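## Task

Get the printed block out of the lowest drawer of the short, slim file cabinet with three drawers, and set it in the tote so no part sticks out past the tote's walls. At the end, all drawers in the room must be completely closed, the tote must stand upright, and each cabinet must stay roughly where it was. The robot must not tip over or finish leaning, or the task fails. The result must hold without the robot supporting anything.

## Robot and tools

Robot: a LeKiwi in a physics simulation. It has a small three-omni-wheel base carrying a single five-joint arm with a gripper. The shoulder sits 0.07 m ahead of the base centre and 0.21 m up; the hand reaches about 0.44 m from it. There are two cameras: cam_front (644x476, fixed on the base, facing forward and a little down) and cam_wrist (476x644, riding on the hand).

Frames. Base frame: origin on the floor at the wheel centre, x forward, y left, z up. hand_pose is reported in this frame and marks the fixed jaw's tip where the moving jaw meets it. Odometry frame: the base frame as it was at the scene's start; base_odometry is counted from wheel rotation, so wheel slip shows up as false travel. Heading runs from -3.142 to 3.142, positive to the left. Joint readings carry a constant error of up to 2 degrees each, so hand_pose may be off by roughly 26 mm.

execute_actions(actions, cameras). actions is a list holding one action or none (none just returns state and images). An action may contain base, joints or both; they start together. base is an offset from where the base last reported itself, with exactly one key: translate_m (metres, -1 to 1, forward positive), sideways_m (metres, -1 to 1, left positive) or rotate_rad (radians, -3.2 to 3.2, left positive). joints is a set of absolute angle targets in radians, keyed by name: shoulder_pan_rad -1.919 to 1.919 (0 straight ahead, positive swings right); shoulder_lift_rad -1.745 to 1.745 (0 upper arm about vertical, positive tips it forward); elbow_flex_rad -1.69 to 1.58 (0 forearm horizontal when lift is 0, positive lowers the hand); wrist_flex_rad -1.658 to 1.658 (positive aims jaws downward); wrist_roll_rad -2.743 to 2.841 (positive counter-clockwise seen from the forearm); gripper_rad 0 to 1.919 (0 closed). Done tolerances are ±0.02, ±0.1, ±0.07, ±0.03, ±0.02, ±0.02 in that order. Joints you omit may keep pushing toward earlier targets without it showing in status. cameras is a list of cam_front, cam_wrist or all; omitted or null means all, [] means none. Any unknown key, name or out-of-range number rejects the whole call with no motion.

Other tools: wait(seconds 0 to 10) lets the scene run with the last command held and returns state and images. zoom_image(camera, region=[x0,y0,x1,y1] in pixels, top-left origin, at most 504x504) magnifies part of that camera's most recent full image. read_manual(section="licences") only returns licence text. finished_scene(scene 1 or 2) closes the scene permanently, reports success, and starts the next one; the goal must already be met and stable. Replying with no tool call ends all remaining scenes.

Result lines. base_status and joint_status describe how the last accepted action ended: done (reached; for the base it means the wheels turned the commanded amount, slip included), off_target (came to rest short and may still be pushing), time_out (target dropped, holding where it stopped). Contact is never reported as a stop. "joint command not followed" with a cause line means a safety check withheld the arm targets (the gripper still moves); affected joints read not_followed and may be retried each action, so respond by sending fresh targets to all five arm joints. on_its_own lists motion you did not command. If a stop is reported, later motion calls in that same reply are skipped. Motor temperatures come one per arm joint in joint_positions order; MOTOR HOT appears from 55 °C, and at 70 °C an OVER-TEMPERATURE FAULT halts the arm and those joints go limp under load for a while (status limit_stop_at_motor_heat; resend the target). Holding loads heats motors, even while you are thinking.

Hidden weakening: a joint stuck for 2 s total with its target about 0.3 rad or more past its reading falls to 20% force without notice. Restore it by commanding 0.1 rad away from the obstruction (for the gripper this means opening and releasing).

Gripper: jaw tips are 0.04 m apart at 0.5, 0.08 m at 1.0, 0.11 m fully open. Close to slightly less than the object's width, not to 0. After closing, off_target means the jaws met something; done means they may have closed on air. Once stopped on an object, command 0.2 rad below the reading to hold it firmly.

Speeds: base about 0.20 m/s and 1.0 rad/s turning; arm joints 1.3 to 2.2 rad/s. While you think, the robot keeps holding your last command.

Balance: the robot pitches forward easily. At rest it can hold 0.15 kg with the hand at x = 0.25 m but only 0.03 kg at 0.43 m; with shoulder_lift_rad at 1 or more, only 0.04 kg at 0.25 m and nothing from 0.3 m out. Pulling hard, pressing on floor or furniture, or lifting against a shelf can topple it. Carry loads with the hand tucked in and avoid sweeping arm moves. Loose objects may occasionally get nudged. Avoid dropping things, slamming drawers, hard impacts, knocking items or furniture over, and shoving cabinets out of place.

Each tool is called in YAML: its name, and indented under it one key for each argument.

## Session

execute_actions:
  actions: []

Scene clock: 0.00 s.
Motor temperatures (°C, as the motors report them): [24 23 24 24 25]
base_odometry: x=+0.000 y=+0.000 heading=+0.000 (m, m, rad; odometry frame)
base_status: not commanded
joint_positions: shoulder_pan_rad=-0.174 shoulder_lift_rad=-1.538 elbow_flex_rad=-0.225 wrist_flex_rad=+1.467 wrist_roll_rad=-1.529 gripper_rad=+1.920
joint_status: not commanded
hand_pose: x=+0.1067 y=+0.0148 z=+0.4186 quat_wxyz=(+0.800, -0.050, +0.593, +0.073) (m; base frame)
pictures: cam_front, cam_wrist
Images, in order (width x height): cam_front 644x476, cam_wrist 476x644.

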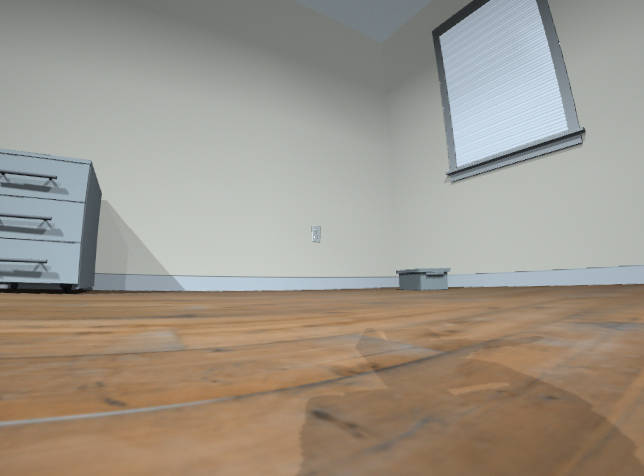

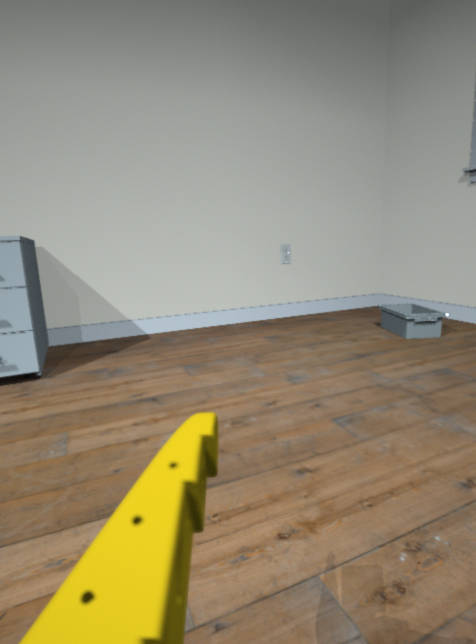

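zoom_image:
  camera: "cam_wrist"
  region: [356, 270, 476, 360]

execute_actions:
  actions:
    - {"base":{"rotate_rad":0.9}}

Region (356, 270, 476, 360) of cam_wrist's 476x644 image, scaled by 4.200; it fills the top 378 rows of this view, and the rest is white.

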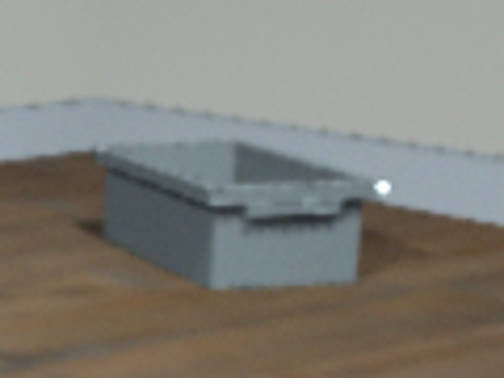

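Scene clock: 9.77 s.
Motor temperatures (°C, as the motors report them): [24 23 24 24 25]
base_odometry: x=+0.000 y=+0.000 heading=+0.896 (m, m, rad; odometry frame)
base_status: done
joint_positions: shoulder_pan_rad=-0.174 shoulder_lift_rad=-1.538 elbow_flex_rad=-0.225 wrist_flex_rad=+1.467 wrist_roll_rad=-1.529 gripper_rad=+1.920
joint_status: not commanded
hand_pose: x=+0.1067 y=+0.0148 z=+0.4186 quat_wxyz=(+0.800, -0.050, +0.593, +0.073) (m; base frame)
pictures: cam_front, cam_wrist
Images, in order (width x height): cam_front 644x476, cam_wrist 476x644.

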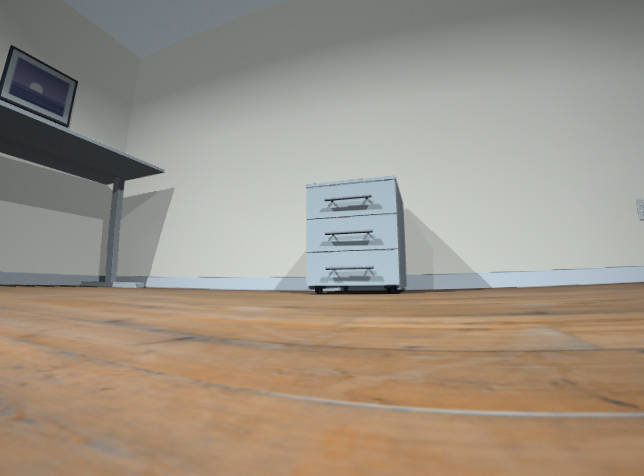

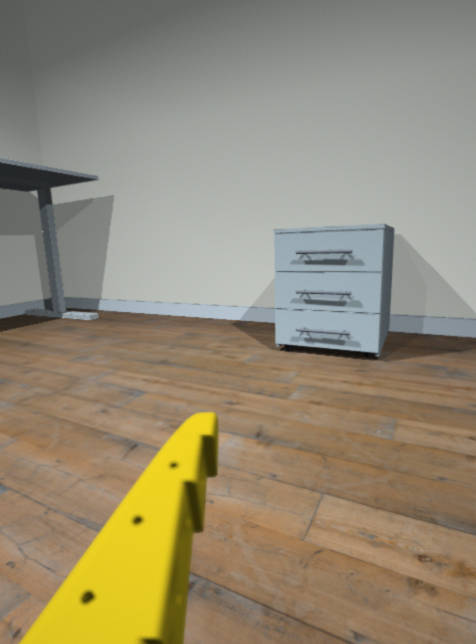

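execute_actions:
  actions:
    - {"base":{"rotate_rad":1.8}}
  cameras: ["cam_front"]

execute_actions:
  actions:
    - {"base":{"rotate_rad":1.8}}
  cameras: ["cam_front"]

execute_actions:
  actions:
    - {"base":{"rotate_rad":2.39}}
  cameras: []

execute_actions:
  actions:
    - {"base":{"sideways_m":0.29}}
  cameras: []

execute_actions:
  actions:
    - {"base":{"translate_m":0.75},"joints":{"shoulder_pan_rad":0}}

Scene clock: 40.03 s.
Motor temperatures (°C, as the motors report them): [24 23 24 24 25]
base_odometry: x=+0.000 y=+0.000 heading=+2.692 (m, m, rad; odometry frame)
base_status: done
joint_positions: shoulder_pan_rad=-0.174 shoulder_lift_rad=-1.538 elbow_flex_rad=-0.225 wrist_flex_rad=+1.467 wrist_roll_rad=-1.529 gripper_rad=+1.920
joint_status: not commanded
hand_pose: x=+0.1067 y=+0.0148 z=+0.4186 quat_wxyz=(+0.800, -0.050, +0.593, +0.073) (m; base frame)
pictures: cam_front
Images, in order (width x height): cam_front 644x476.

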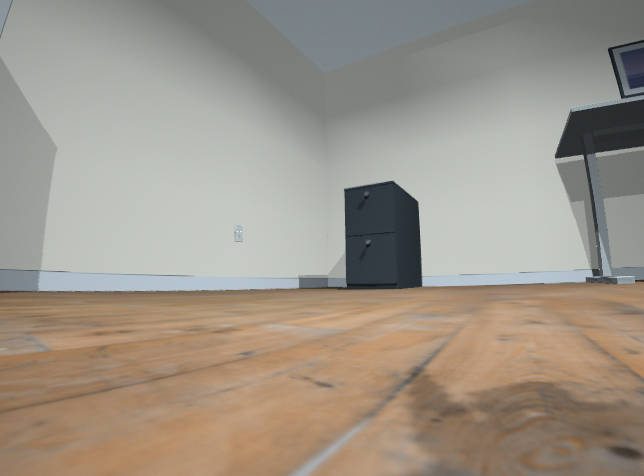

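Scene clock: 42.80 s.
Motor temperatures (°C, as the motors report them): [24 23 24 24 25]
base_odometry: x=+0.000 y=+0.000 heading=-1.795 (m, m, rad; odometry frame)
base_status: done
joint_positions: shoulder_pan_rad=-0.174 shoulder_lift_rad=-1.538 elbow_flex_rad=-0.225 wrist_flex_rad=+1.467 wrist_roll_rad=-1.529 gripper_rad=+1.920
joint_status: not commanded
hand_pose: x=+0.1067 y=+0.0148 z=+0.4186 quat_wxyz=(+0.800, -0.050, +0.593, +0.073) (m; base frame)
pictures: cam_front
Images, in order (width x height): cam_front 644x476.

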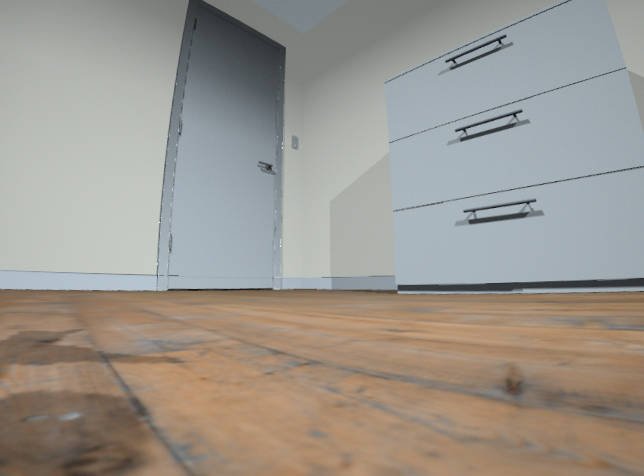

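Scene clock: 46.17 s.
Motor temperatures (°C, as the motors report them): [24 23 24 24 25]
base_odometry: x=+0.000 y=+0.000 heading=+0.591 (m, m, rad; odometry frame)
base_status: done
joint_positions: shoulder_pan_rad=-0.174 shoulder_lift_rad=-1.538 elbow_flex_rad=-0.225 wrist_flex_rad=+1.467 wrist_roll_rad=-1.529 gripper_rad=+1.920
joint_status: not commanded
hand_pose: x=+0.1067 y=+0.0148 z=+0.4186 quat_wxyz=(+0.800, -0.050, +0.593, +0.073) (m; base frame)
pictures: none
No camera images: the call's "cameras" was empty. Leave "cameras" out to get every camera's image.

Scene clock: 48.60 s.
Motor temperatures (°C, as the motors report them): [24 23 24 24 25]
base_odometry: x=-0.161 y=+0.241 heading=+0.590 (m, m, rad; odometry frame)
base_status: done
joint_positions: shoulder_pan_rad=-0.174 shoulder_lift_rad=-1.538 elbow_flex_rad=-0.225 wrist_flex_rad=+1.467 wrist_roll_rad=-1.529 gripper_rad=+1.920
joint_status: not commanded
hand_pose: x=+0.1067 y=+0.0148 z=+0.4186 quat_wxyz=(+0.800, -0.050, +0.593, +0.073) (m; base frame)
pictures: none
No camera images: the call's "cameras" was empty. Leave "cameras" out to get every camera's image.

Scene clock: 53.33 s.
Motor temperatures (°C, as the motors report them): [24 23 24 24 25]
base_odometry: x=+0.462 y=+0.657 heading=+0.590 (m, m, rad; odometry frame)
base_status: done
joint_positions: shoulder_pan_rad=-0.010 shoulder_lift_rad=-1.538 elbow_flex_rad=-0.225 wrist_flex_rad=+1.467 wrist_roll_rad=-1.529 gripper_rad=+1.920
joint_status: all done
hand_pose: x=+0.1085 y=+0.0081 z=+0.4186 quat_wxyz=(+0.803, -0.001, +0.595, +0.007) (m; base frame)
pictures: cam_front, cam_wrist
camera_calibration (this result's frames):
cam_wrist: T_world_to_cam=[[0.0312955, -0.998382, -0.0474741, 0.0224737], [-0.236578, 0.0387486, -0.970839, 0.449391], [0.971108, 0.0416143, -0.234983, 0.0613741], [0, 0, 0, 1]] pos_world=[0.0460118, 0.00247008, 0.451775]
Images, in order (width x height): cam_front 644x476, cam_wrist 476x644.

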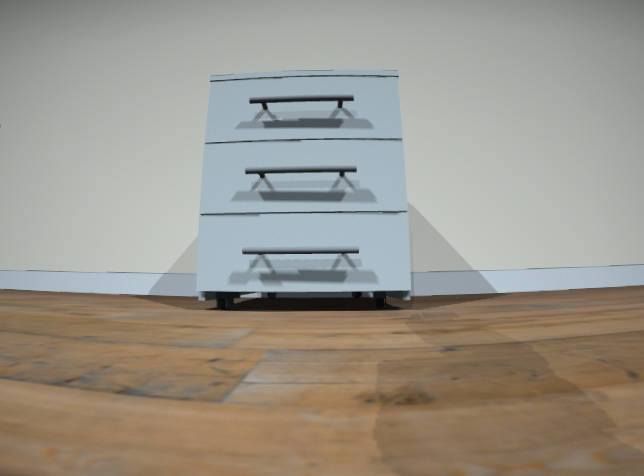

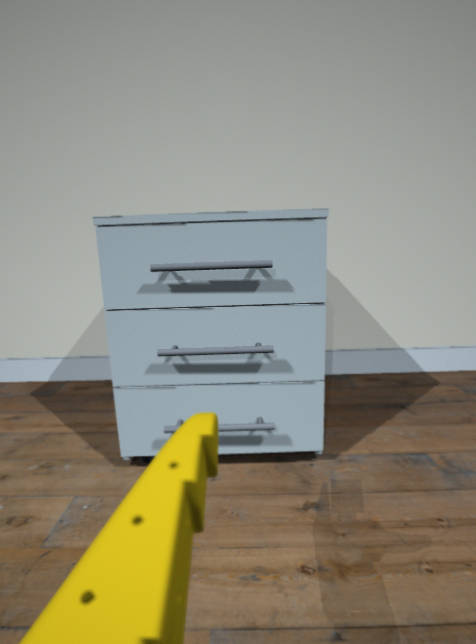

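execute_actions:
  actions:
    - {"base":{"translate_m":0.24},"joints":{"shoulder_pan_rad":0,"shoulder_lift_rad":0.25,"elbow_flex_rad":1.02,"wrist_flex_rad":-0.77,"wrist_roll_rad":0,"gripper_rad":0.6}}

Scene clock: 93.63 s.
Motor temperatures (°C, as the motors report them): [24 23 24 24 25]
base_odometry: x=+0.661 y=+0.791 heading=+0.590 (m, m, rad; odometry frame)
base_status: done
joint_positions: shoulder_pan_rad=-0.010 shoulder_lift_rad=+0.254 elbow_flex_rad=+1.023 wrist_flex_rad=-0.754 wrist_roll_rad=-0.007 gripper_rad=+0.611
joint_status: all done
hand_pose: x=+0.3321 y=+0.0027 z=+0.0963 quat_wxyz=(+0.365, -0.598, +0.626, -0.342) (m; base frame)
pictures: cam_front, cam_wrist
camera_calibration (this result's frames):
cam_wrist: T_world_to_cam=[[0.502852, -0.0954156, 0.85909, -0.251613], [-0.473584, -0.861848, 0.181481, 0.159783], [0.723089, -0.49811, -0.47857, -0.123896], [0, 0, 0, 1]] pos_world=[0.291783, 0.0519871, 0.127868]
Images, in order (width x height): cam_front 644x476, cam_wrist 476x644.

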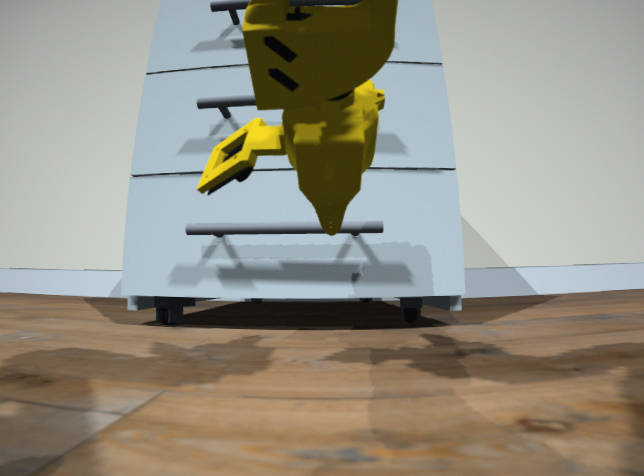

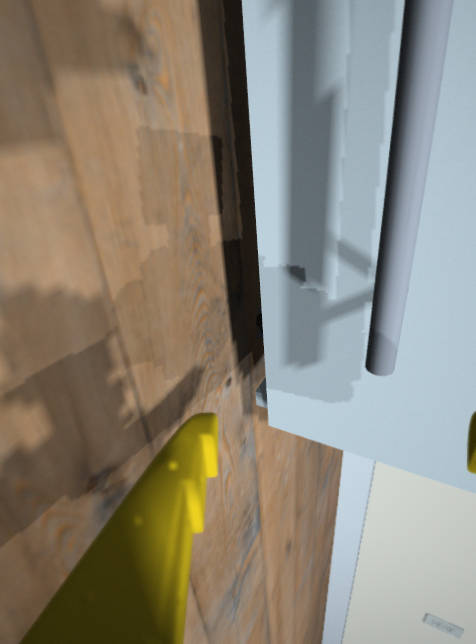

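execute_actions:
  actions:
    - {"base":{"sideways_m":0.045}}
  cameras: []

execute_actions:
  actions:
    - {"base":{"translate_m":0.105}}

Scene clock: 114.50 s.
Motor temperatures (°C, as the motors report them): [24 23 24 24 25]
base_odometry: x=+0.636 y=+0.827 heading=+0.588 (m, m, rad; odometry frame)
base_status: done
joint_positions: shoulder_pan_rad=-0.010 shoulder_lift_rad=+0.254 elbow_flex_rad=+1.023 wrist_flex_rad=-0.754 wrist_roll_rad=-0.007 gripper_rad=+0.611
joint_status: not commanded
hand_pose: x=+0.3321 y=+0.0027 z=+0.0963 quat_wxyz=(+0.365, -0.598, +0.626, -0.342) (m; base frame)
pictures: none
No camera images: the call's "cameras" was empty. Leave "cameras" out to get every camera's image.

Scene clock: 116.00 s.
Motor temperatures (°C, as the motors report them): [24 23 24 24 25]
base_odometry: x=+0.723 y=+0.885 heading=+0.588 (m, m, rad; odometry frame)
base_status: done
joint_positions: shoulder_pan_rad=-0.010 shoulder_lift_rad=+0.255 elbow_flex_rad=+1.023 wrist_flex_rad=-0.754 wrist_roll_rad=-0.007 gripper_rad=+0.611
joint_status: not commanded
hand_pose: x=+0.3319 y=+0.0027 z=+0.0960 quat_wxyz=(+0.365, -0.598, +0.626, -0.342) (m; base frame)
pictures: cam_front, cam_wrist
camera_calibration (this result's frames):
cam_wrist: T_world_to_cam=[[0.504169, -0.0954023, 0.858319, -0.25158], [-0.473305, -0.861846, 0.182221, 0.159601], [0.722354, -0.498117, -0.47967, -0.123595], [0, 0, 0, 1]] pos_world=[0.291658, 0.0519859, 0.127569]
Images, in order (width x height): cam_front 644x476, cam_wrist 476x644.

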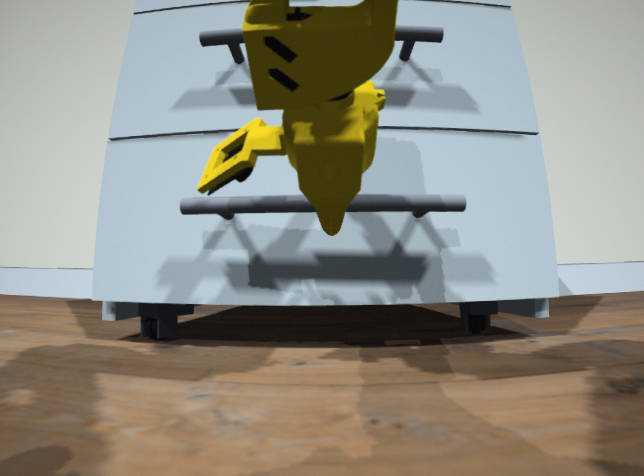

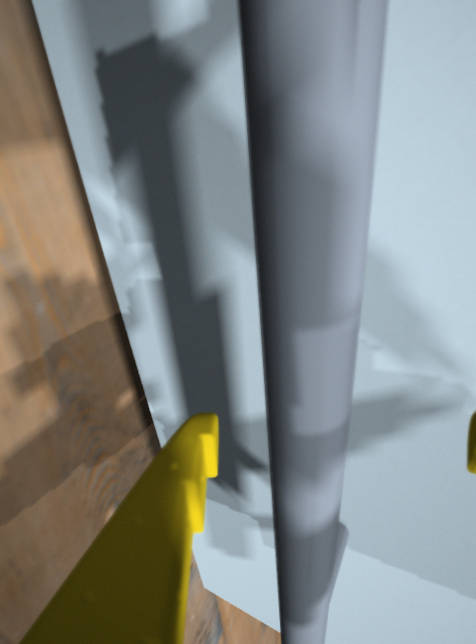

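execute_actions:
  actions:
    - {"base":{"translate_m":0.014}}
  cameras: []

execute_actions:
  actions:
    - {"joints":{"gripper_rad":0.08}}

Scene clock: 127.23 s.
Motor temperatures (°C, as the motors report them): [24 23 24 24 25]
base_odometry: x=+0.734 y=+0.893 heading=+0.588 (m, m, rad; odometry frame)
base_status: done
joint_positions: shoulder_pan_rad=-0.010 shoulder_lift_rad=+0.255 elbow_flex_rad=+1.036 wrist_flex_rad=-0.762 wrist_roll_rad=-0.006 gripper_rad=+0.611
joint_status: not commanded
hand_pose: x=+0.3296 y=+0.0027 z=+0.0945 quat_wxyz=(+0.363, -0.600, +0.627, -0.340) (m; base frame)
pictures: none
No camera images: the call's "cameras" was empty. Leave "cameras" out to get every camera's image.

Scene clock: 128.13 s.
Motor temperatures (°C, as the motors report them): [24 23 24 24 25]
base_odometry: x=+0.735 y=+0.893 heading=+0.588 (m, m, rad; odometry frame)
base_status: not commanded
joint_positions: shoulder_pan_rad=-0.009 shoulder_lift_rad=+0.251 elbow_flex_rad=+1.015 wrist_flex_rad=-0.769 wrist_roll_rad=-0.006 gripper_rad=+0.101
joint_status: gripper_rad off_target (ended at +0.101, target +0.080)
hand_pose: x=+0.3354 y=+0.0023 z=+0.1005 quat_wxyz=(+0.373, -0.593, +0.621, -0.350) (m; base frame)
pictures: cam_front, cam_wrist
camera_calibration (this result's frames):
cam_wrist: T_world_to_cam=[[0.480194, -0.0948546, 0.872018, -0.250614], [-0.478847, -0.861282, 0.17, 0.163154], [0.734928, -0.499196, -0.459003, -0.130384], [0, 0, 0, 1]] pos_world=[0.294292, 0.0516625, 0.130957]
Images, in order (width x height): cam_front 644x476, cam_wrist 476x644.

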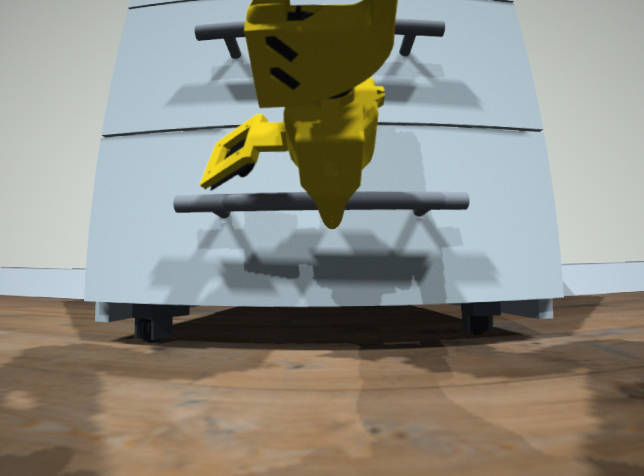

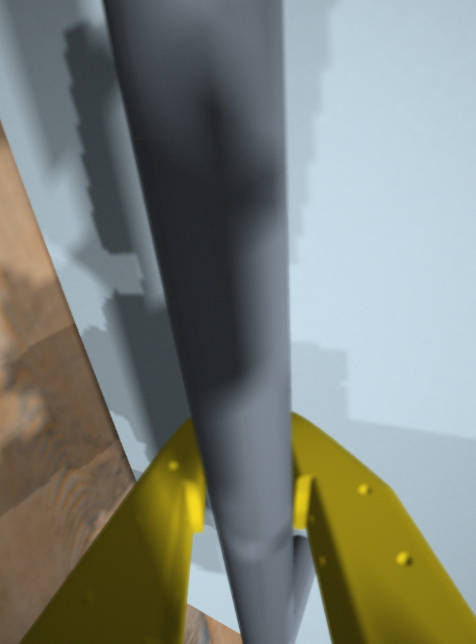

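Captured behind the tip step.

execute_actions:
  actions:
    - {"base":{"translate_m":-0.08},"joints":{"gripper_rad":0.0}}

Scene clock: 138.07 s.
Motor temperatures (°C, as the motors report them): [24 23 24 24 25]
base_odometry: x=+0.668 y=+0.849 heading=+0.589 (m, m, rad; odometry frame)
base_status: done
joint_positions: shoulder_pan_rad=-0.009 shoulder_lift_rad=+0.249 elbow_flex_rad=+1.018 wrist_flex_rad=-0.776 wrist_roll_rad=-0.001 gripper_rad=+0.067
joint_status: gripper_rad off_target (ended at +0.067, target +0.000)
hand_pose: x=+0.3354 y=+0.0023 z=+0.1012 quat_wxyz=(+0.374, -0.594, +0.619, -0.353) (m; base frame)
pictures: cam_front, cam_wrist
camera_calibration (this result's frames):
cam_wrist: T_world_to_cam=[[0.476347, -0.0903073, 0.874607, -0.250179], [-0.477758, -0.86164, 0.171238, 0.162538], [0.738133, -0.49942, -0.453585, -0.13175], [0, 0, 0, 1]] pos_world=[0.294075, 0.0516578, 0.131216]
Images, in order (width x height): cam_front 644x476, cam_wrist 476x644.

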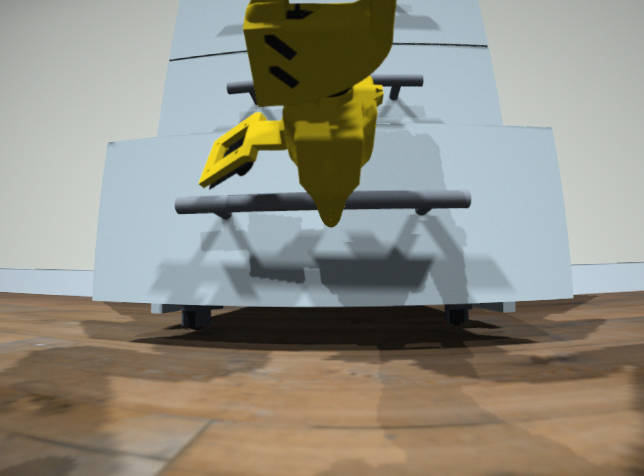

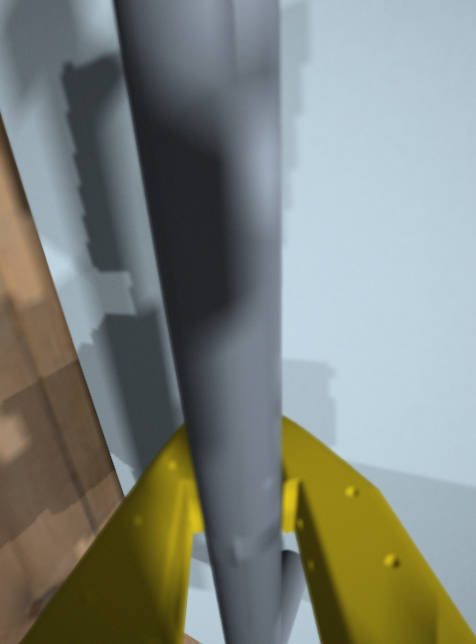

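execute_actions:
  actions:
    - {"base":{"translate_m":-0.18}}
  cameras: ["cam_front"]

execute_actions:
  actions:
    - {"joints":{"gripper_rad":0.6}}
  cameras: []

execute_actions:
  actions:
    - {"base":{"translate_m":-0.06}}
  cameras: ["cam_front"]

Scene clock: 148.63 s.
Motor temperatures (°C, as the motors report them): [24 23 24 24 25]
base_odometry: x=+0.519 y=+0.749 heading=+0.591 (m, m, rad; odometry frame)
base_status: done
joint_positions: shoulder_pan_rad=-0.012 shoulder_lift_rad=+0.252 elbow_flex_rad=+1.009 wrist_flex_rad=-0.776 wrist_roll_rad=-0.001 gripper_rad=+0.065
joint_status: not commanded
hand_pose: x=+0.3370 y=+0.0031 z=+0.1021 quat_wxyz=(+0.376, -0.594, +0.617, -0.354) (m; base frame)
pictures: cam_front
Images, in order (width x height): cam_front 644x476.

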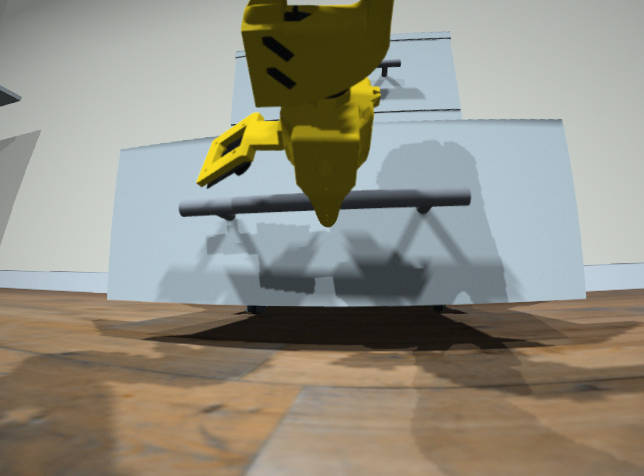

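Scene clock: 149.53 s.
Motor temperatures (°C, as the motors report them): [24 23 24 24 25]
base_odometry: x=+0.519 y=+0.749 heading=+0.590 (m, m, rad; odometry frame)
base_status: not commanded
joint_positions: shoulder_pan_rad=-0.010 shoulder_lift_rad=+0.268 elbow_flex_rad=+1.035 wrist_flex_rad=-0.769 wrist_roll_rad=-0.001 gripper_rad=+0.583
joint_status: all done
hand_pose: x=+0.3292 y=+0.0026 z=+0.0930 quat_wxyz=(+0.361, -0.602, +0.626, -0.340) (m; base frame)
pictures: none
No camera images: the call's "cameras" was empty. Leave "cameras" out to get every camera's image.

Scene clock: 150.73 s.
Motor temperatures (°C, as the motors report them): [24 23 24 24 25]
base_odometry: x=+0.469 y=+0.716 heading=+0.590 (m, m, rad; odometry frame)
base_status: done
joint_positions: shoulder_pan_rad=-0.010 shoulder_lift_rad=+0.268 elbow_flex_rad=+1.035 wrist_flex_rad=-0.769 wrist_roll_rad=-0.001 gripper_rad=+0.588
joint_status: not commanded
hand_pose: x=+0.3292 y=+0.0026 z=+0.0930 quat_wxyz=(+0.361, -0.602, +0.626, -0.340) (m; base frame)
pictures: cam_front
Images, in order (width x height): cam_front 644x476.

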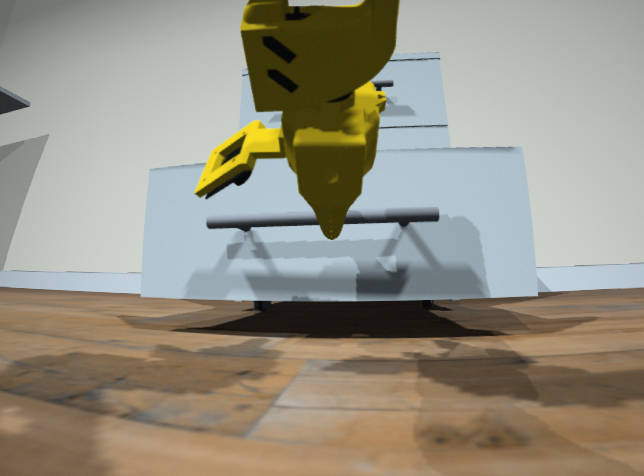

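execute_actions:
  actions:
    - {"base":{"rotate_rad":-0.12},"joints":{"shoulder_lift_rad":-0.4,"elbow_flex_rad":-0.7,"wrist_flex_rad":1.6,"wrist_roll_rad":-1.53}}
  cameras: []

execute_actions:
  actions:
    - {"base":{"translate_m":0.18}}

Scene clock: 161.07 s.
Motor temperatures (°C, as the motors report them): [24 23 24 24 25]
base_odometry: x=+0.469 y=+0.716 heading=+0.474 (m, m, rad; odometry frame)
base_status: done
joint_positions: shoulder_pan_rad=-0.010 shoulder_lift_rad=-0.383 elbow_flex_rad=-0.674 wrist_flex_rad=+1.598 wrist_roll_rad=-1.524 gripper_rad=+0.588
joint_status: all done
hand_pose: x=+0.2805 y=+0.0099 z=+0.3610 quat_wxyz=(+0.493, -0.004, +0.870, +0.003) (m; base frame)
pictures: none
No camera images: the call's "cameras" was empty. Leave "cameras" out to get every camera's image.

Scene clock: 162.93 s.
Motor temperatures (°C, as the motors report them): [24 23 24 24 25]
base_odometry: x=+0.629 y=+0.798 heading=+0.474 (m, m, rad; odometry frame)
base_status: done
joint_positions: shoulder_pan_rad=-0.010 shoulder_lift_rad=-0.383 elbow_flex_rad=-0.676 wrist_flex_rad=+1.598 wrist_roll_rad=-1.524 gripper_rad=+0.588
joint_status: not commanded
hand_pose: x=+0.2805 y=+0.0099 z=+0.3613 quat_wxyz=(+0.493, -0.004, +0.870, +0.003) (m; base frame)
pictures: cam_front, cam_wrist
camera_calibration (this result's frames):
cam_wrist: T_world_to_cam=[[-0.00846541, -0.999013, -0.0436139, 0.0258799], [-0.878373, 0.0282736, -0.477138, 0.436136], [0.4779, 0.0342701, -0.877745, 0.251523], [0, 0, 0, 1]] pos_world=[0.263107, 0.00490351, 0.429999]
Images, in order (width x height): cam_front 644x476, cam_wrist 476x644.

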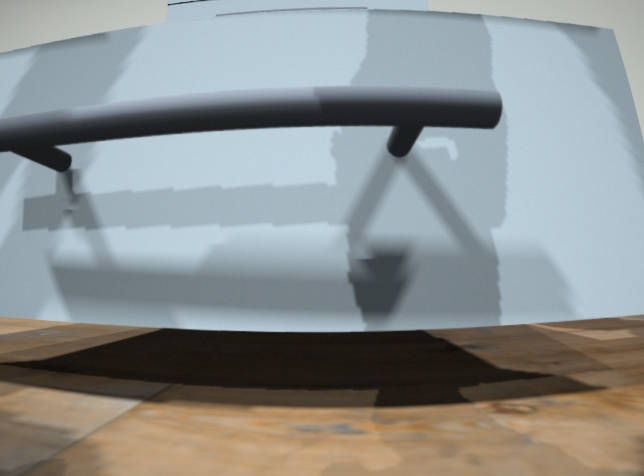

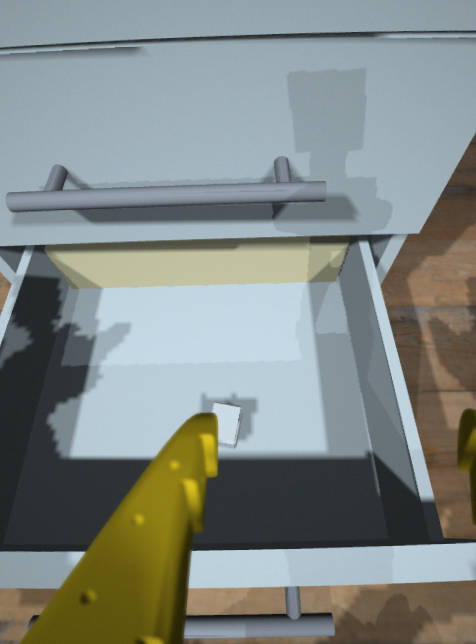

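execute_actions:
  actions:
    - {"base":{"sideways_m":0.04}}
  cameras: []

execute_actions:
  actions:
    - {"base":{"translate_m":0.055}}
  cameras: []

execute_actions:
  actions:
    - {"joints":{"shoulder_lift_rad":0.35,"elbow_flex_rad":-0.45,"wrist_flex_rad":1.65,"gripper_rad":0.75}}

Scene clock: 182.73 s.
Motor temperatures (°C, as the motors report them): [24 23 24 24 25]
base_odometry: x=+0.611 y=+0.833 heading=+0.472 (m, m, rad; odometry frame)
base_status: done
joint_positions: shoulder_pan_rad=-0.010 shoulder_lift_rad=-0.383 elbow_flex_rad=-0.676 wrist_flex_rad=+1.598 wrist_roll_rad=-1.524 gripper_rad=+0.588
joint_status: not commanded
hand_pose: x=+0.2805 y=+0.0099 z=+0.3613 quat_wxyz=(+0.493, -0.004, +0.870, +0.003) (m; base frame)
pictures: none
No camera images: the call's "cameras" was empty. Leave "cameras" out to get every camera's image.

Scene clock: 183.90 s.
Motor temperatures (°C, as the motors report them): [24 23 24 24 25]
base_odometry: x=+0.660 y=+0.858 heading=+0.472 (m, m, rad; odometry frame)
base_status: done
joint_positions: shoulder_pan_rad=-0.010 shoulder_lift_rad=-0.383 elbow_flex_rad=-0.676 wrist_flex_rad=+1.598 wrist_roll_rad=-1.524 gripper_rad=+0.588
joint_status: not commanded
hand_pose: x=+0.2805 y=+0.0099 z=+0.3613 quat_wxyz=(+0.493, -0.004, +0.870, +0.003) (m; base frame)
pictures: none
No camera images: the call's "cameras" was empty. Leave "cameras" out to get every camera's image.

Scene clock: 184.90 s.
Motor temperatures (°C, as the motors report them): [24 23 24 24 25]
base_odometry: x=+0.660 y=+0.858 heading=+0.472 (m, m, rad; odometry frame)
base_status: not commanded
joint_positions: shoulder_pan_rad=-0.010 shoulder_lift_rad=+0.364 elbow_flex_rad=-0.444 wrist_flex_rad=+1.645 wrist_roll_rad=-1.524 gripper_rad=+0.738
joint_status: all done
hand_pose: x=+0.2983 y=+0.0101 z=+0.1595 quat_wxyz=(+0.003, -0.004, +1.000, +0.000) (m; base frame)
pictures: cam_front, cam_wrist
camera_calibration (this result's frames):
cam_wrist: T_world_to_cam=[[-0.0368011, -0.9993, -0.00667759, 0.0199733], [-0.863319, 0.0284264, 0.503857, 0.194511], [-0.503314, 0.0243074, -0.863761, 0.356436], [0, 0, 0, 1]] pos_world=[0.348059, 0.00576607, 0.210003]
Images, in order (width x height): cam_front 644x476, cam_wrist 476x644.

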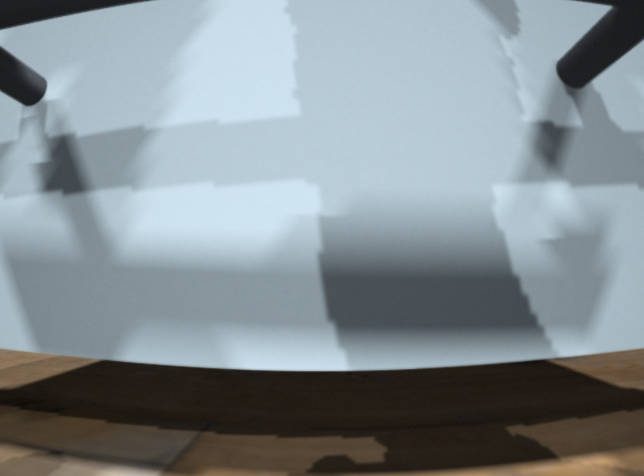

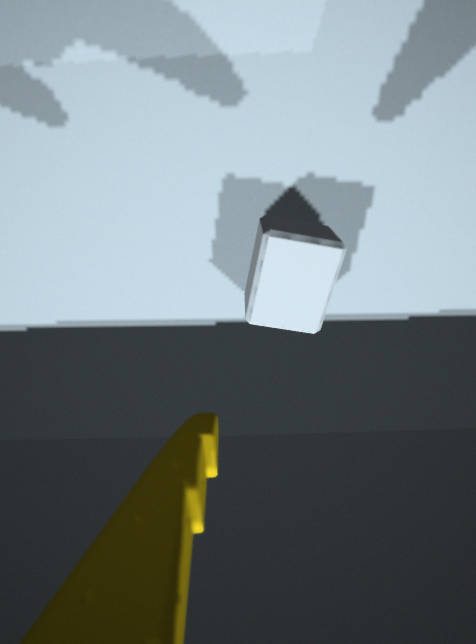

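execute_actions:
  actions:
    - {"joints":{"shoulder_lift_rad":0.44,"elbow_flex_rad":0.02,"wrist_flex_rad":1.11,"wrist_roll_rad":-1.72}}
  cameras: ["cam_wrist"]

Scene clock: 196.27 s.
Motor temperatures (°C, as the motors report them): [24 23 24 24 25]
base_odometry: x=+0.660 y=+0.858 heading=+0.472 (m, m, rad; odometry frame)
base_status: not commanded
joint_positions: shoulder_pan_rad=-0.010 shoulder_lift_rad=+0.455 elbow_flex_rad=+0.024 wrist_flex_rad=+1.117 wrist_roll_rad=-1.713 gripper_rad=+0.738
joint_status: all done
hand_pose: x=+0.2913 y=+0.0099 z=+0.0797 quat_wxyz=(-0.013, +0.090, +0.996, -0.001) (m; base frame)
pictures: cam_wrist
camera_calibration (this result's frames):
cam_wrist: T_world_to_cam=[[-0.223702, -0.974658, -0.000527892, 0.0727138], [-0.826856, 0.189492, 0.52953, 0.2144], [-0.516011, 0.118893, -0.848291, 0.285502], [0, 0, 0, 1]] pos_world=[0.340866, -0.00370024, 0.128695]
Images, in order (width x height): cam_wrist 476x644.

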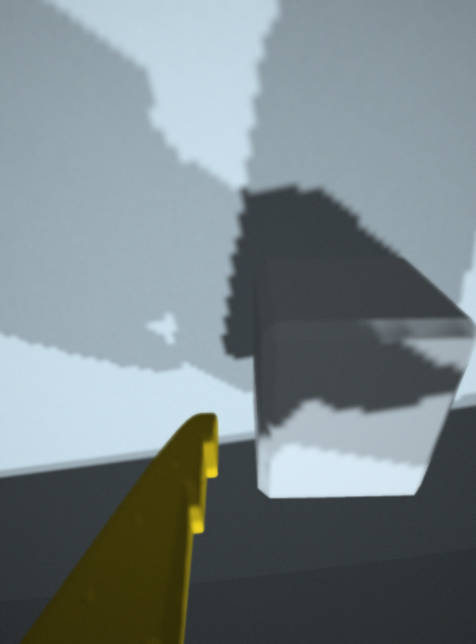

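execute_actions:
  actions:
    - {"joints":{"shoulder_pan_rad":0.03,"elbow_flex_rad":0.05,"wrist_flex_rad":1.02}}
  cameras: []

execute_actions:
  actions:
    - {"joints":{"gripper_rad":0.2}}
  cameras: ["cam_wrist"]

Scene clock: 217.57 s.
Motor temperatures (°C, as the motors report them): [24 23 24 24 25]
base_odometry: x=+0.660 y=+0.858 heading=+0.472 (m, m, rad; odometry frame)
base_status: not commanded
joint_positions: shoulder_pan_rad=+0.019 shoulder_lift_rad=+0.455 elbow_flex_rad=+0.053 wrist_flex_rad=+1.030 wrist_roll_rad=-1.713 gripper_rad=+0.738
joint_status: all done
hand_pose: x=+0.2991 y=+0.0032 z=+0.0763 quat_wxyz=(+0.016, +0.105, +0.994, +0.001) (m; base frame)
pictures: none
No camera images: the call's "cameras" was empty. Leave "cameras" out to get every camera's image.

Scene clock: 218.37 s.
Motor temperatures (°C, as the motors report them): [24 23 24 24 25]
base_odometry: x=+0.660 y=+0.858 heading=+0.472 (m, m, rad; odometry frame)
base_status: not commanded
joint_positions: shoulder_pan_rad=+0.019 shoulder_lift_rad=+0.455 elbow_flex_rad=+0.053 wrist_flex_rad=+1.030 wrist_roll_rad=-1.713 gripper_rad=+0.351
joint_status: gripper_rad off_target (ended at +0.351, target +0.200)
hand_pose: x=+0.2991 y=+0.0032 z=+0.0763 quat_wxyz=(+0.016, +0.105, +0.994, +0.001) (m; base frame)
pictures: cam_wrist
camera_calibration (this result's frames):
cam_wrist: T_world_to_cam=[[-0.251582, -0.967733, -0.0141353, 0.0773007], [-0.850426, 0.214066, 0.480574, 0.234651], [-0.462041, 0.132925, -0.87684, 0.273418], [0, 0, 0, 1]] pos_world=[0.345331, -0.0117686, 0.128069]
Images, in order (width x height): cam_wrist 476x644.

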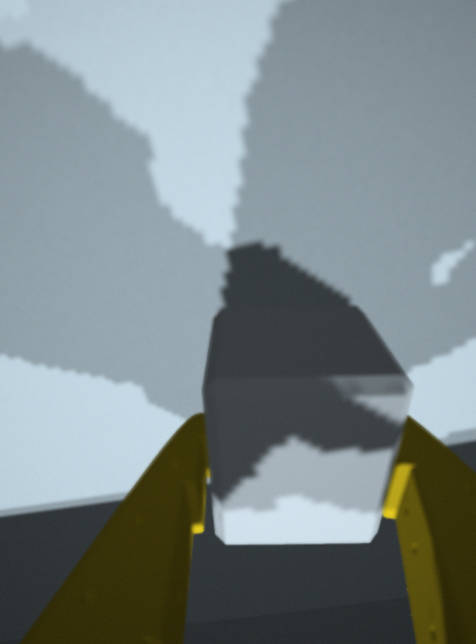

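execute_actions:
  actions:
    - {"joints":{"gripper_rad":0.15,"shoulder_lift_rad":0.3,"elbow_flex_rad":-0.45,"wrist_flex_rad":1.6}}
  cameras: []

execute_actions:
  actions:
    - {"joints":{"shoulder_pan_rad":0,"shoulder_lift_rad":-1.0,"elbow_flex_rad":-0.6,"wrist_flex_rad":1.6}}
  cameras: ["cam_wrist"]

execute_actions:
  actions:
    - {"base":{"translate_m":0.2},"joints":{"shoulder_lift_rad":-1.5,"elbow_flex_rad":-0.3,"wrist_flex_rad":1.0,"wrist_roll_rad":-1.53}}

Scene clock: 237.33 s.
Motor temperatures (°C, as the motors report them): [24 23 24 24 25]
base_odometry: x=+0.660 y=+0.858 heading=+0.472 (m, m, rad; odometry frame)
base_status: not commanded
joint_positions: shoulder_pan_rad=+0.019 shoulder_lift_rad=+0.347 elbow_flex_rad=-0.418 wrist_flex_rad=+1.591 wrist_roll_rad=-1.713 gripper_rad=+0.348
joint_status: gripper_rad off_target (ended at +0.348, target +0.150); the others done
hand_pose: x=+0.3056 y=+0.0031 z=+0.1596 quat_wxyz=(+0.025, +0.105, +0.994, +0.002) (m; base frame)
pictures: none
No camera images: the call's "cameras" was empty. Leave "cameras" out to get every camera's image.

Scene clock: 238.63 s.
Motor temperatures (°C, as the motors report them): [24 23 24 24 25]
base_odometry: x=+0.660 y=+0.858 heading=+0.472 (m, m, rad; odometry frame)
base_status: not commanded
joint_positions: shoulder_pan_rad=+0.011 shoulder_lift_rad=-1.000 elbow_flex_rad=-0.588 wrist_flex_rad=+1.599 wrist_roll_rad=-1.713 gripper_rad=+0.348
joint_status: all done
hand_pose: x=+0.1710 y=+0.0064 z=+0.4276 quat_wxyz=(+0.700, +0.072, +0.708, +0.063) (m; base frame)
pictures: cam_wrist
camera_calibration (this result's frames):
cam_wrist: T_world_to_cam=[[-0.00725679, -0.972316, -0.233556, 0.105232], [-0.515818, 0.20373, -0.832121, 0.460312], [0.856667, 0.114434, -0.503017, 0.136617], [0, 0, 0, 1]] pos_world=[0.121166, -0.00709434, 0.476333]
Images, in order (width x height): cam_wrist 476x644.

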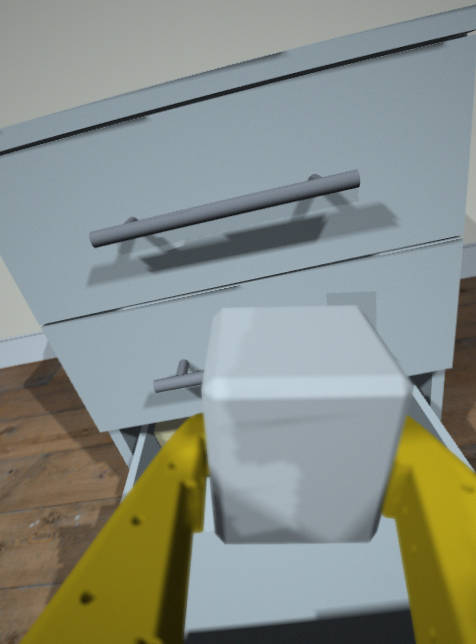

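Scene clock: 240.60 s.
Motor temperatures (°C, as the motors report them): [24 23 24 24 25]
base_odometry: x=+0.837 y=+0.948 heading=+0.472 (m, m, rad; odometry frame)
base_status: done
joint_positions: shoulder_pan_rad=+0.008 shoulder_lift_rad=-1.509 elbow_flex_rad=-0.306 wrist_flex_rad=+1.013 wrist_roll_rad=-1.536 gripper_rad=+0.348
joint_status: all done
hand_pose: x=+0.0610 y=+0.0078 z=+0.4887 quat_wxyz=(+0.927, +0.004, +0.375, +0.003) (m; base frame)
pictures: cam_front, cam_wrist
camera_calibration (this result's frames):
cam_wrist: T_world_to_cam=[[0.0387831, -0.998578, -0.0365883, 0.0211473], [0.264317, 0.0455635, -0.963359, 0.472003], [0.963656, 0.0276911, 0.265708, -0.12006], [0, 0, 0, 1]] pos_world=[-0.00988253, 0.00293574, 0.487383]
Images, in order (width x height): cam_front 644x476, cam_wrist 476x644.

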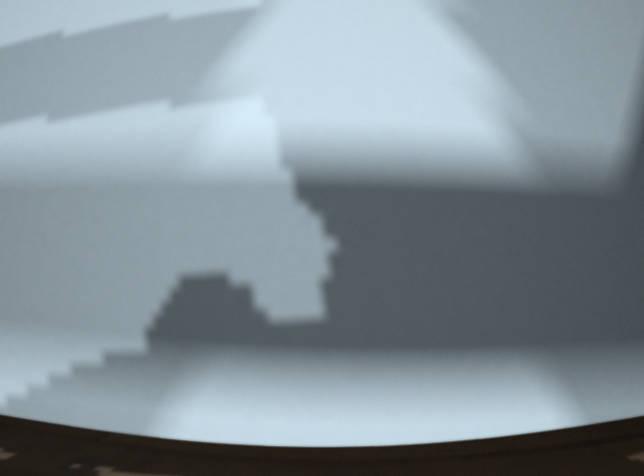

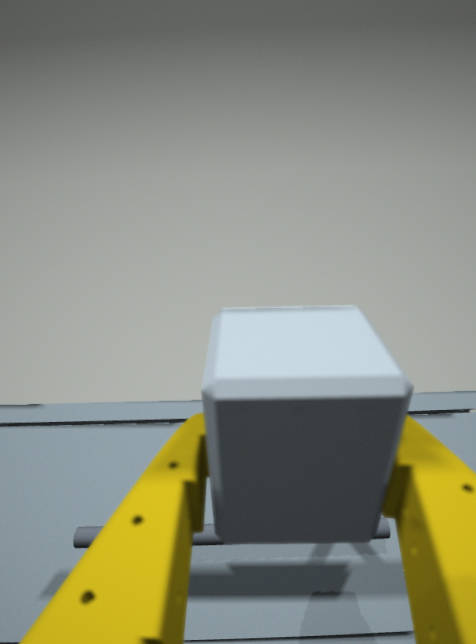

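execute_actions:
  actions:
    - {"base":{"translate_m":0.1},"joints":{"wrist_flex_rad":1.2}}

Scene clock: 250.43 s.
Motor temperatures (°C, as the motors report them): [24 23 24 24 25]
base_odometry: x=+0.926 y=+0.994 heading=+0.472 (m, m, rad; odometry frame)
base_status: done
joint_positions: shoulder_pan_rad=+0.007 shoulder_lift_rad=-1.509 elbow_flex_rad=-0.304 wrist_flex_rad=+1.197 wrist_roll_rad=-1.536 gripper_rad=+0.348
joint_status: all done
hand_pose: x=+0.0805 y=+0.0076 z=+0.4662 quat_wxyz=(+0.888, +0.005, +0.459, +0.003) (m; base frame)
pictures: cam_front, cam_wrist
camera_calibration (this result's frames):
cam_wrist: T_world_to_cam=[[0.032755, -0.998466, -0.0446381, 0.0236615], [0.0819318, 0.0471942, -0.99552, 0.47479], [0.9961, 0.028951, 0.083352, -0.0505024], [0, 0, 0, 1]] pos_world=[0.01063, 0.00267991, 0.477929]
Images, in order (width x height): cam_front 644x476, cam_wrist 476x644.

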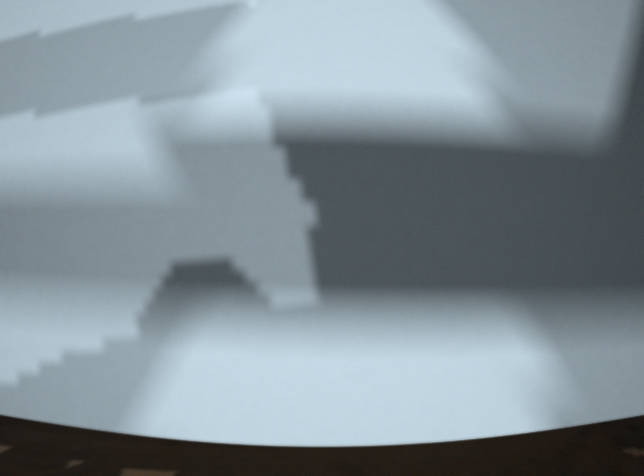

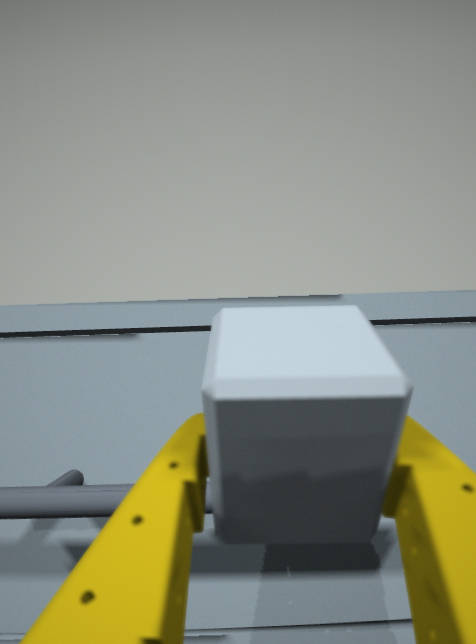

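execute_actions:
  actions:
    - {"base":{"translate_m":0.055},"joints":{"wrist_flex_rad":0.95}}

execute_actions:
  actions:
    - {"base":{"translate_m":-0.2},"joints":{"wrist_flex_rad":1.5}}
  cameras: ["cam_front"]

execute_actions:
  actions:
    - {"base":{"sideways_m":-0.35}}
  cameras: ["cam_front"]

Scene clock: 260.87 s.
Motor temperatures (°C, as the motors report them): [24 23 24 24 25]
base_odometry: x=+0.974 y=+1.018 heading=+0.472 (m, m, rad; odometry frame)
base_status: done
joint_positions: shoulder_pan_rad=+0.007 shoulder_lift_rad=-1.509 elbow_flex_rad=-0.304 wrist_flex_rad=+0.964 wrist_roll_rad=-1.536 gripper_rad=+0.348
joint_status: all done
hand_pose: x=+0.0555 y=+0.0078 z=+0.4940 quat_wxyz=(+0.936, +0.004, +0.353, +0.004) (m; base frame)
pictures: cam_front, cam_wrist
camera_calibration (this result's frames):
cam_wrist: T_world_to_cam=[[0.0420009, -0.998528, -0.0343116, 0.0202724], [0.309741, 0.0456631, -0.949724, 0.469222], [0.949893, 0.0292615, 0.311203, -0.137952], [0, 0, 0, 1]] pos_world=[-0.0151489, 0.00285316, 0.489258]
Images, in order (width x height): cam_front 644x476, cam_wrist 476x644.

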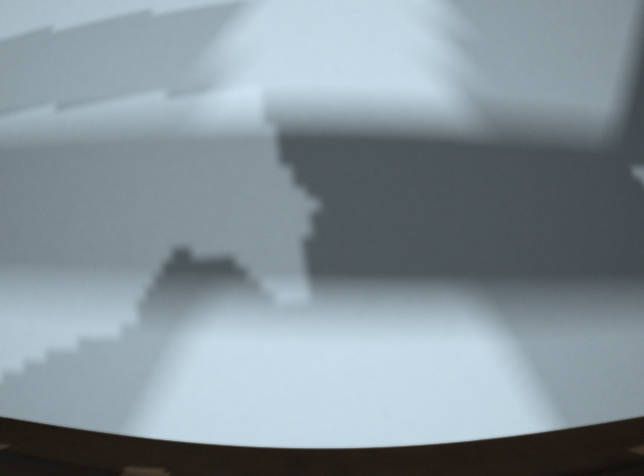

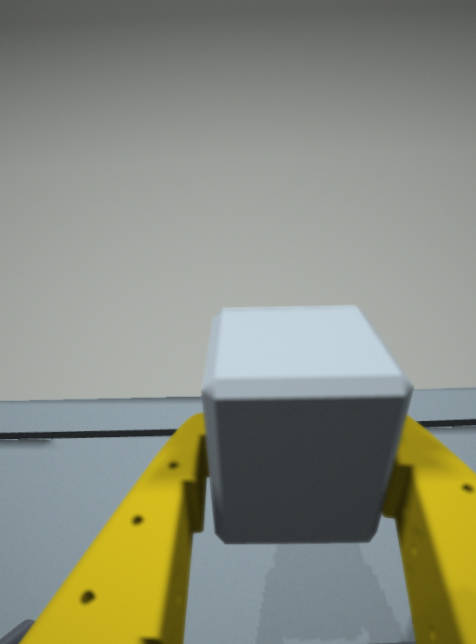

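Scene clock: 262.83 s.
Motor temperatures (°C, as the motors report them): [24 23 24 24 25]
base_odometry: x=+0.796 y=+0.927 heading=+0.472 (m, m, rad; odometry frame)
base_status: done
joint_positions: shoulder_pan_rad=+0.007 shoulder_lift_rad=-1.509 elbow_flex_rad=-0.304 wrist_flex_rad=+1.498 wrist_roll_rad=-1.536 gripper_rad=+0.348
joint_status: all done
hand_pose: x=+0.1021 y=+0.0075 z=+0.4232 quat_wxyz=(+0.809, +0.006, +0.587, +0.003) (m; base frame)
pictures: cam_front
Images, in order (width x height): cam_front 644x476.

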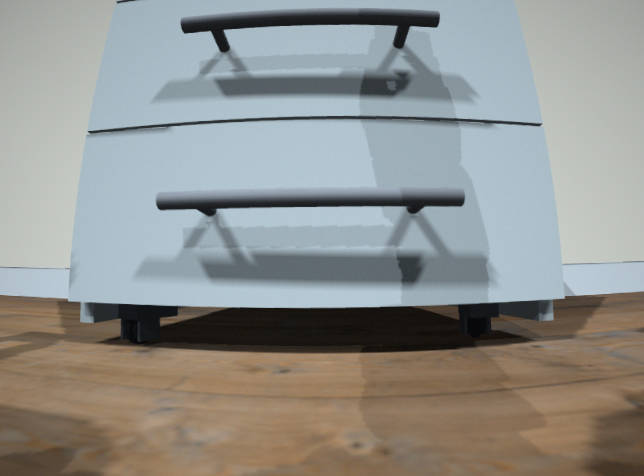

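Scene clock: 265.57 s.
Motor temperatures (°C, as the motors report them): [24 23 24 24 25]
base_odometry: x=+0.956 y=+0.617 heading=+0.474 (m, m, rad; odometry frame)
base_status: done
joint_positions: shoulder_pan_rad=+0.007 shoulder_lift_rad=-1.509 elbow_flex_rad=-0.304 wrist_flex_rad=+1.498 wrist_roll_rad=-1.536 gripper_rad=+0.348
joint_status: not commanded
hand_pose: x=+0.1021 y=+0.0075 z=+0.4232 quat_wxyz=(+0.809, +0.006, +0.587, +0.003) (m; base frame)
pictures: cam_front
Images, in order (width x height): cam_front 644x476.

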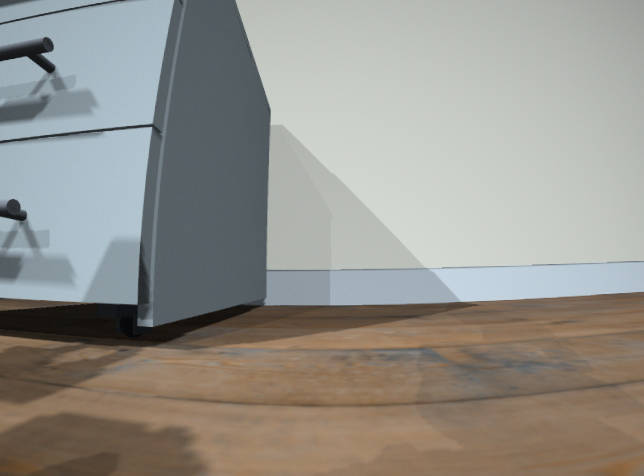

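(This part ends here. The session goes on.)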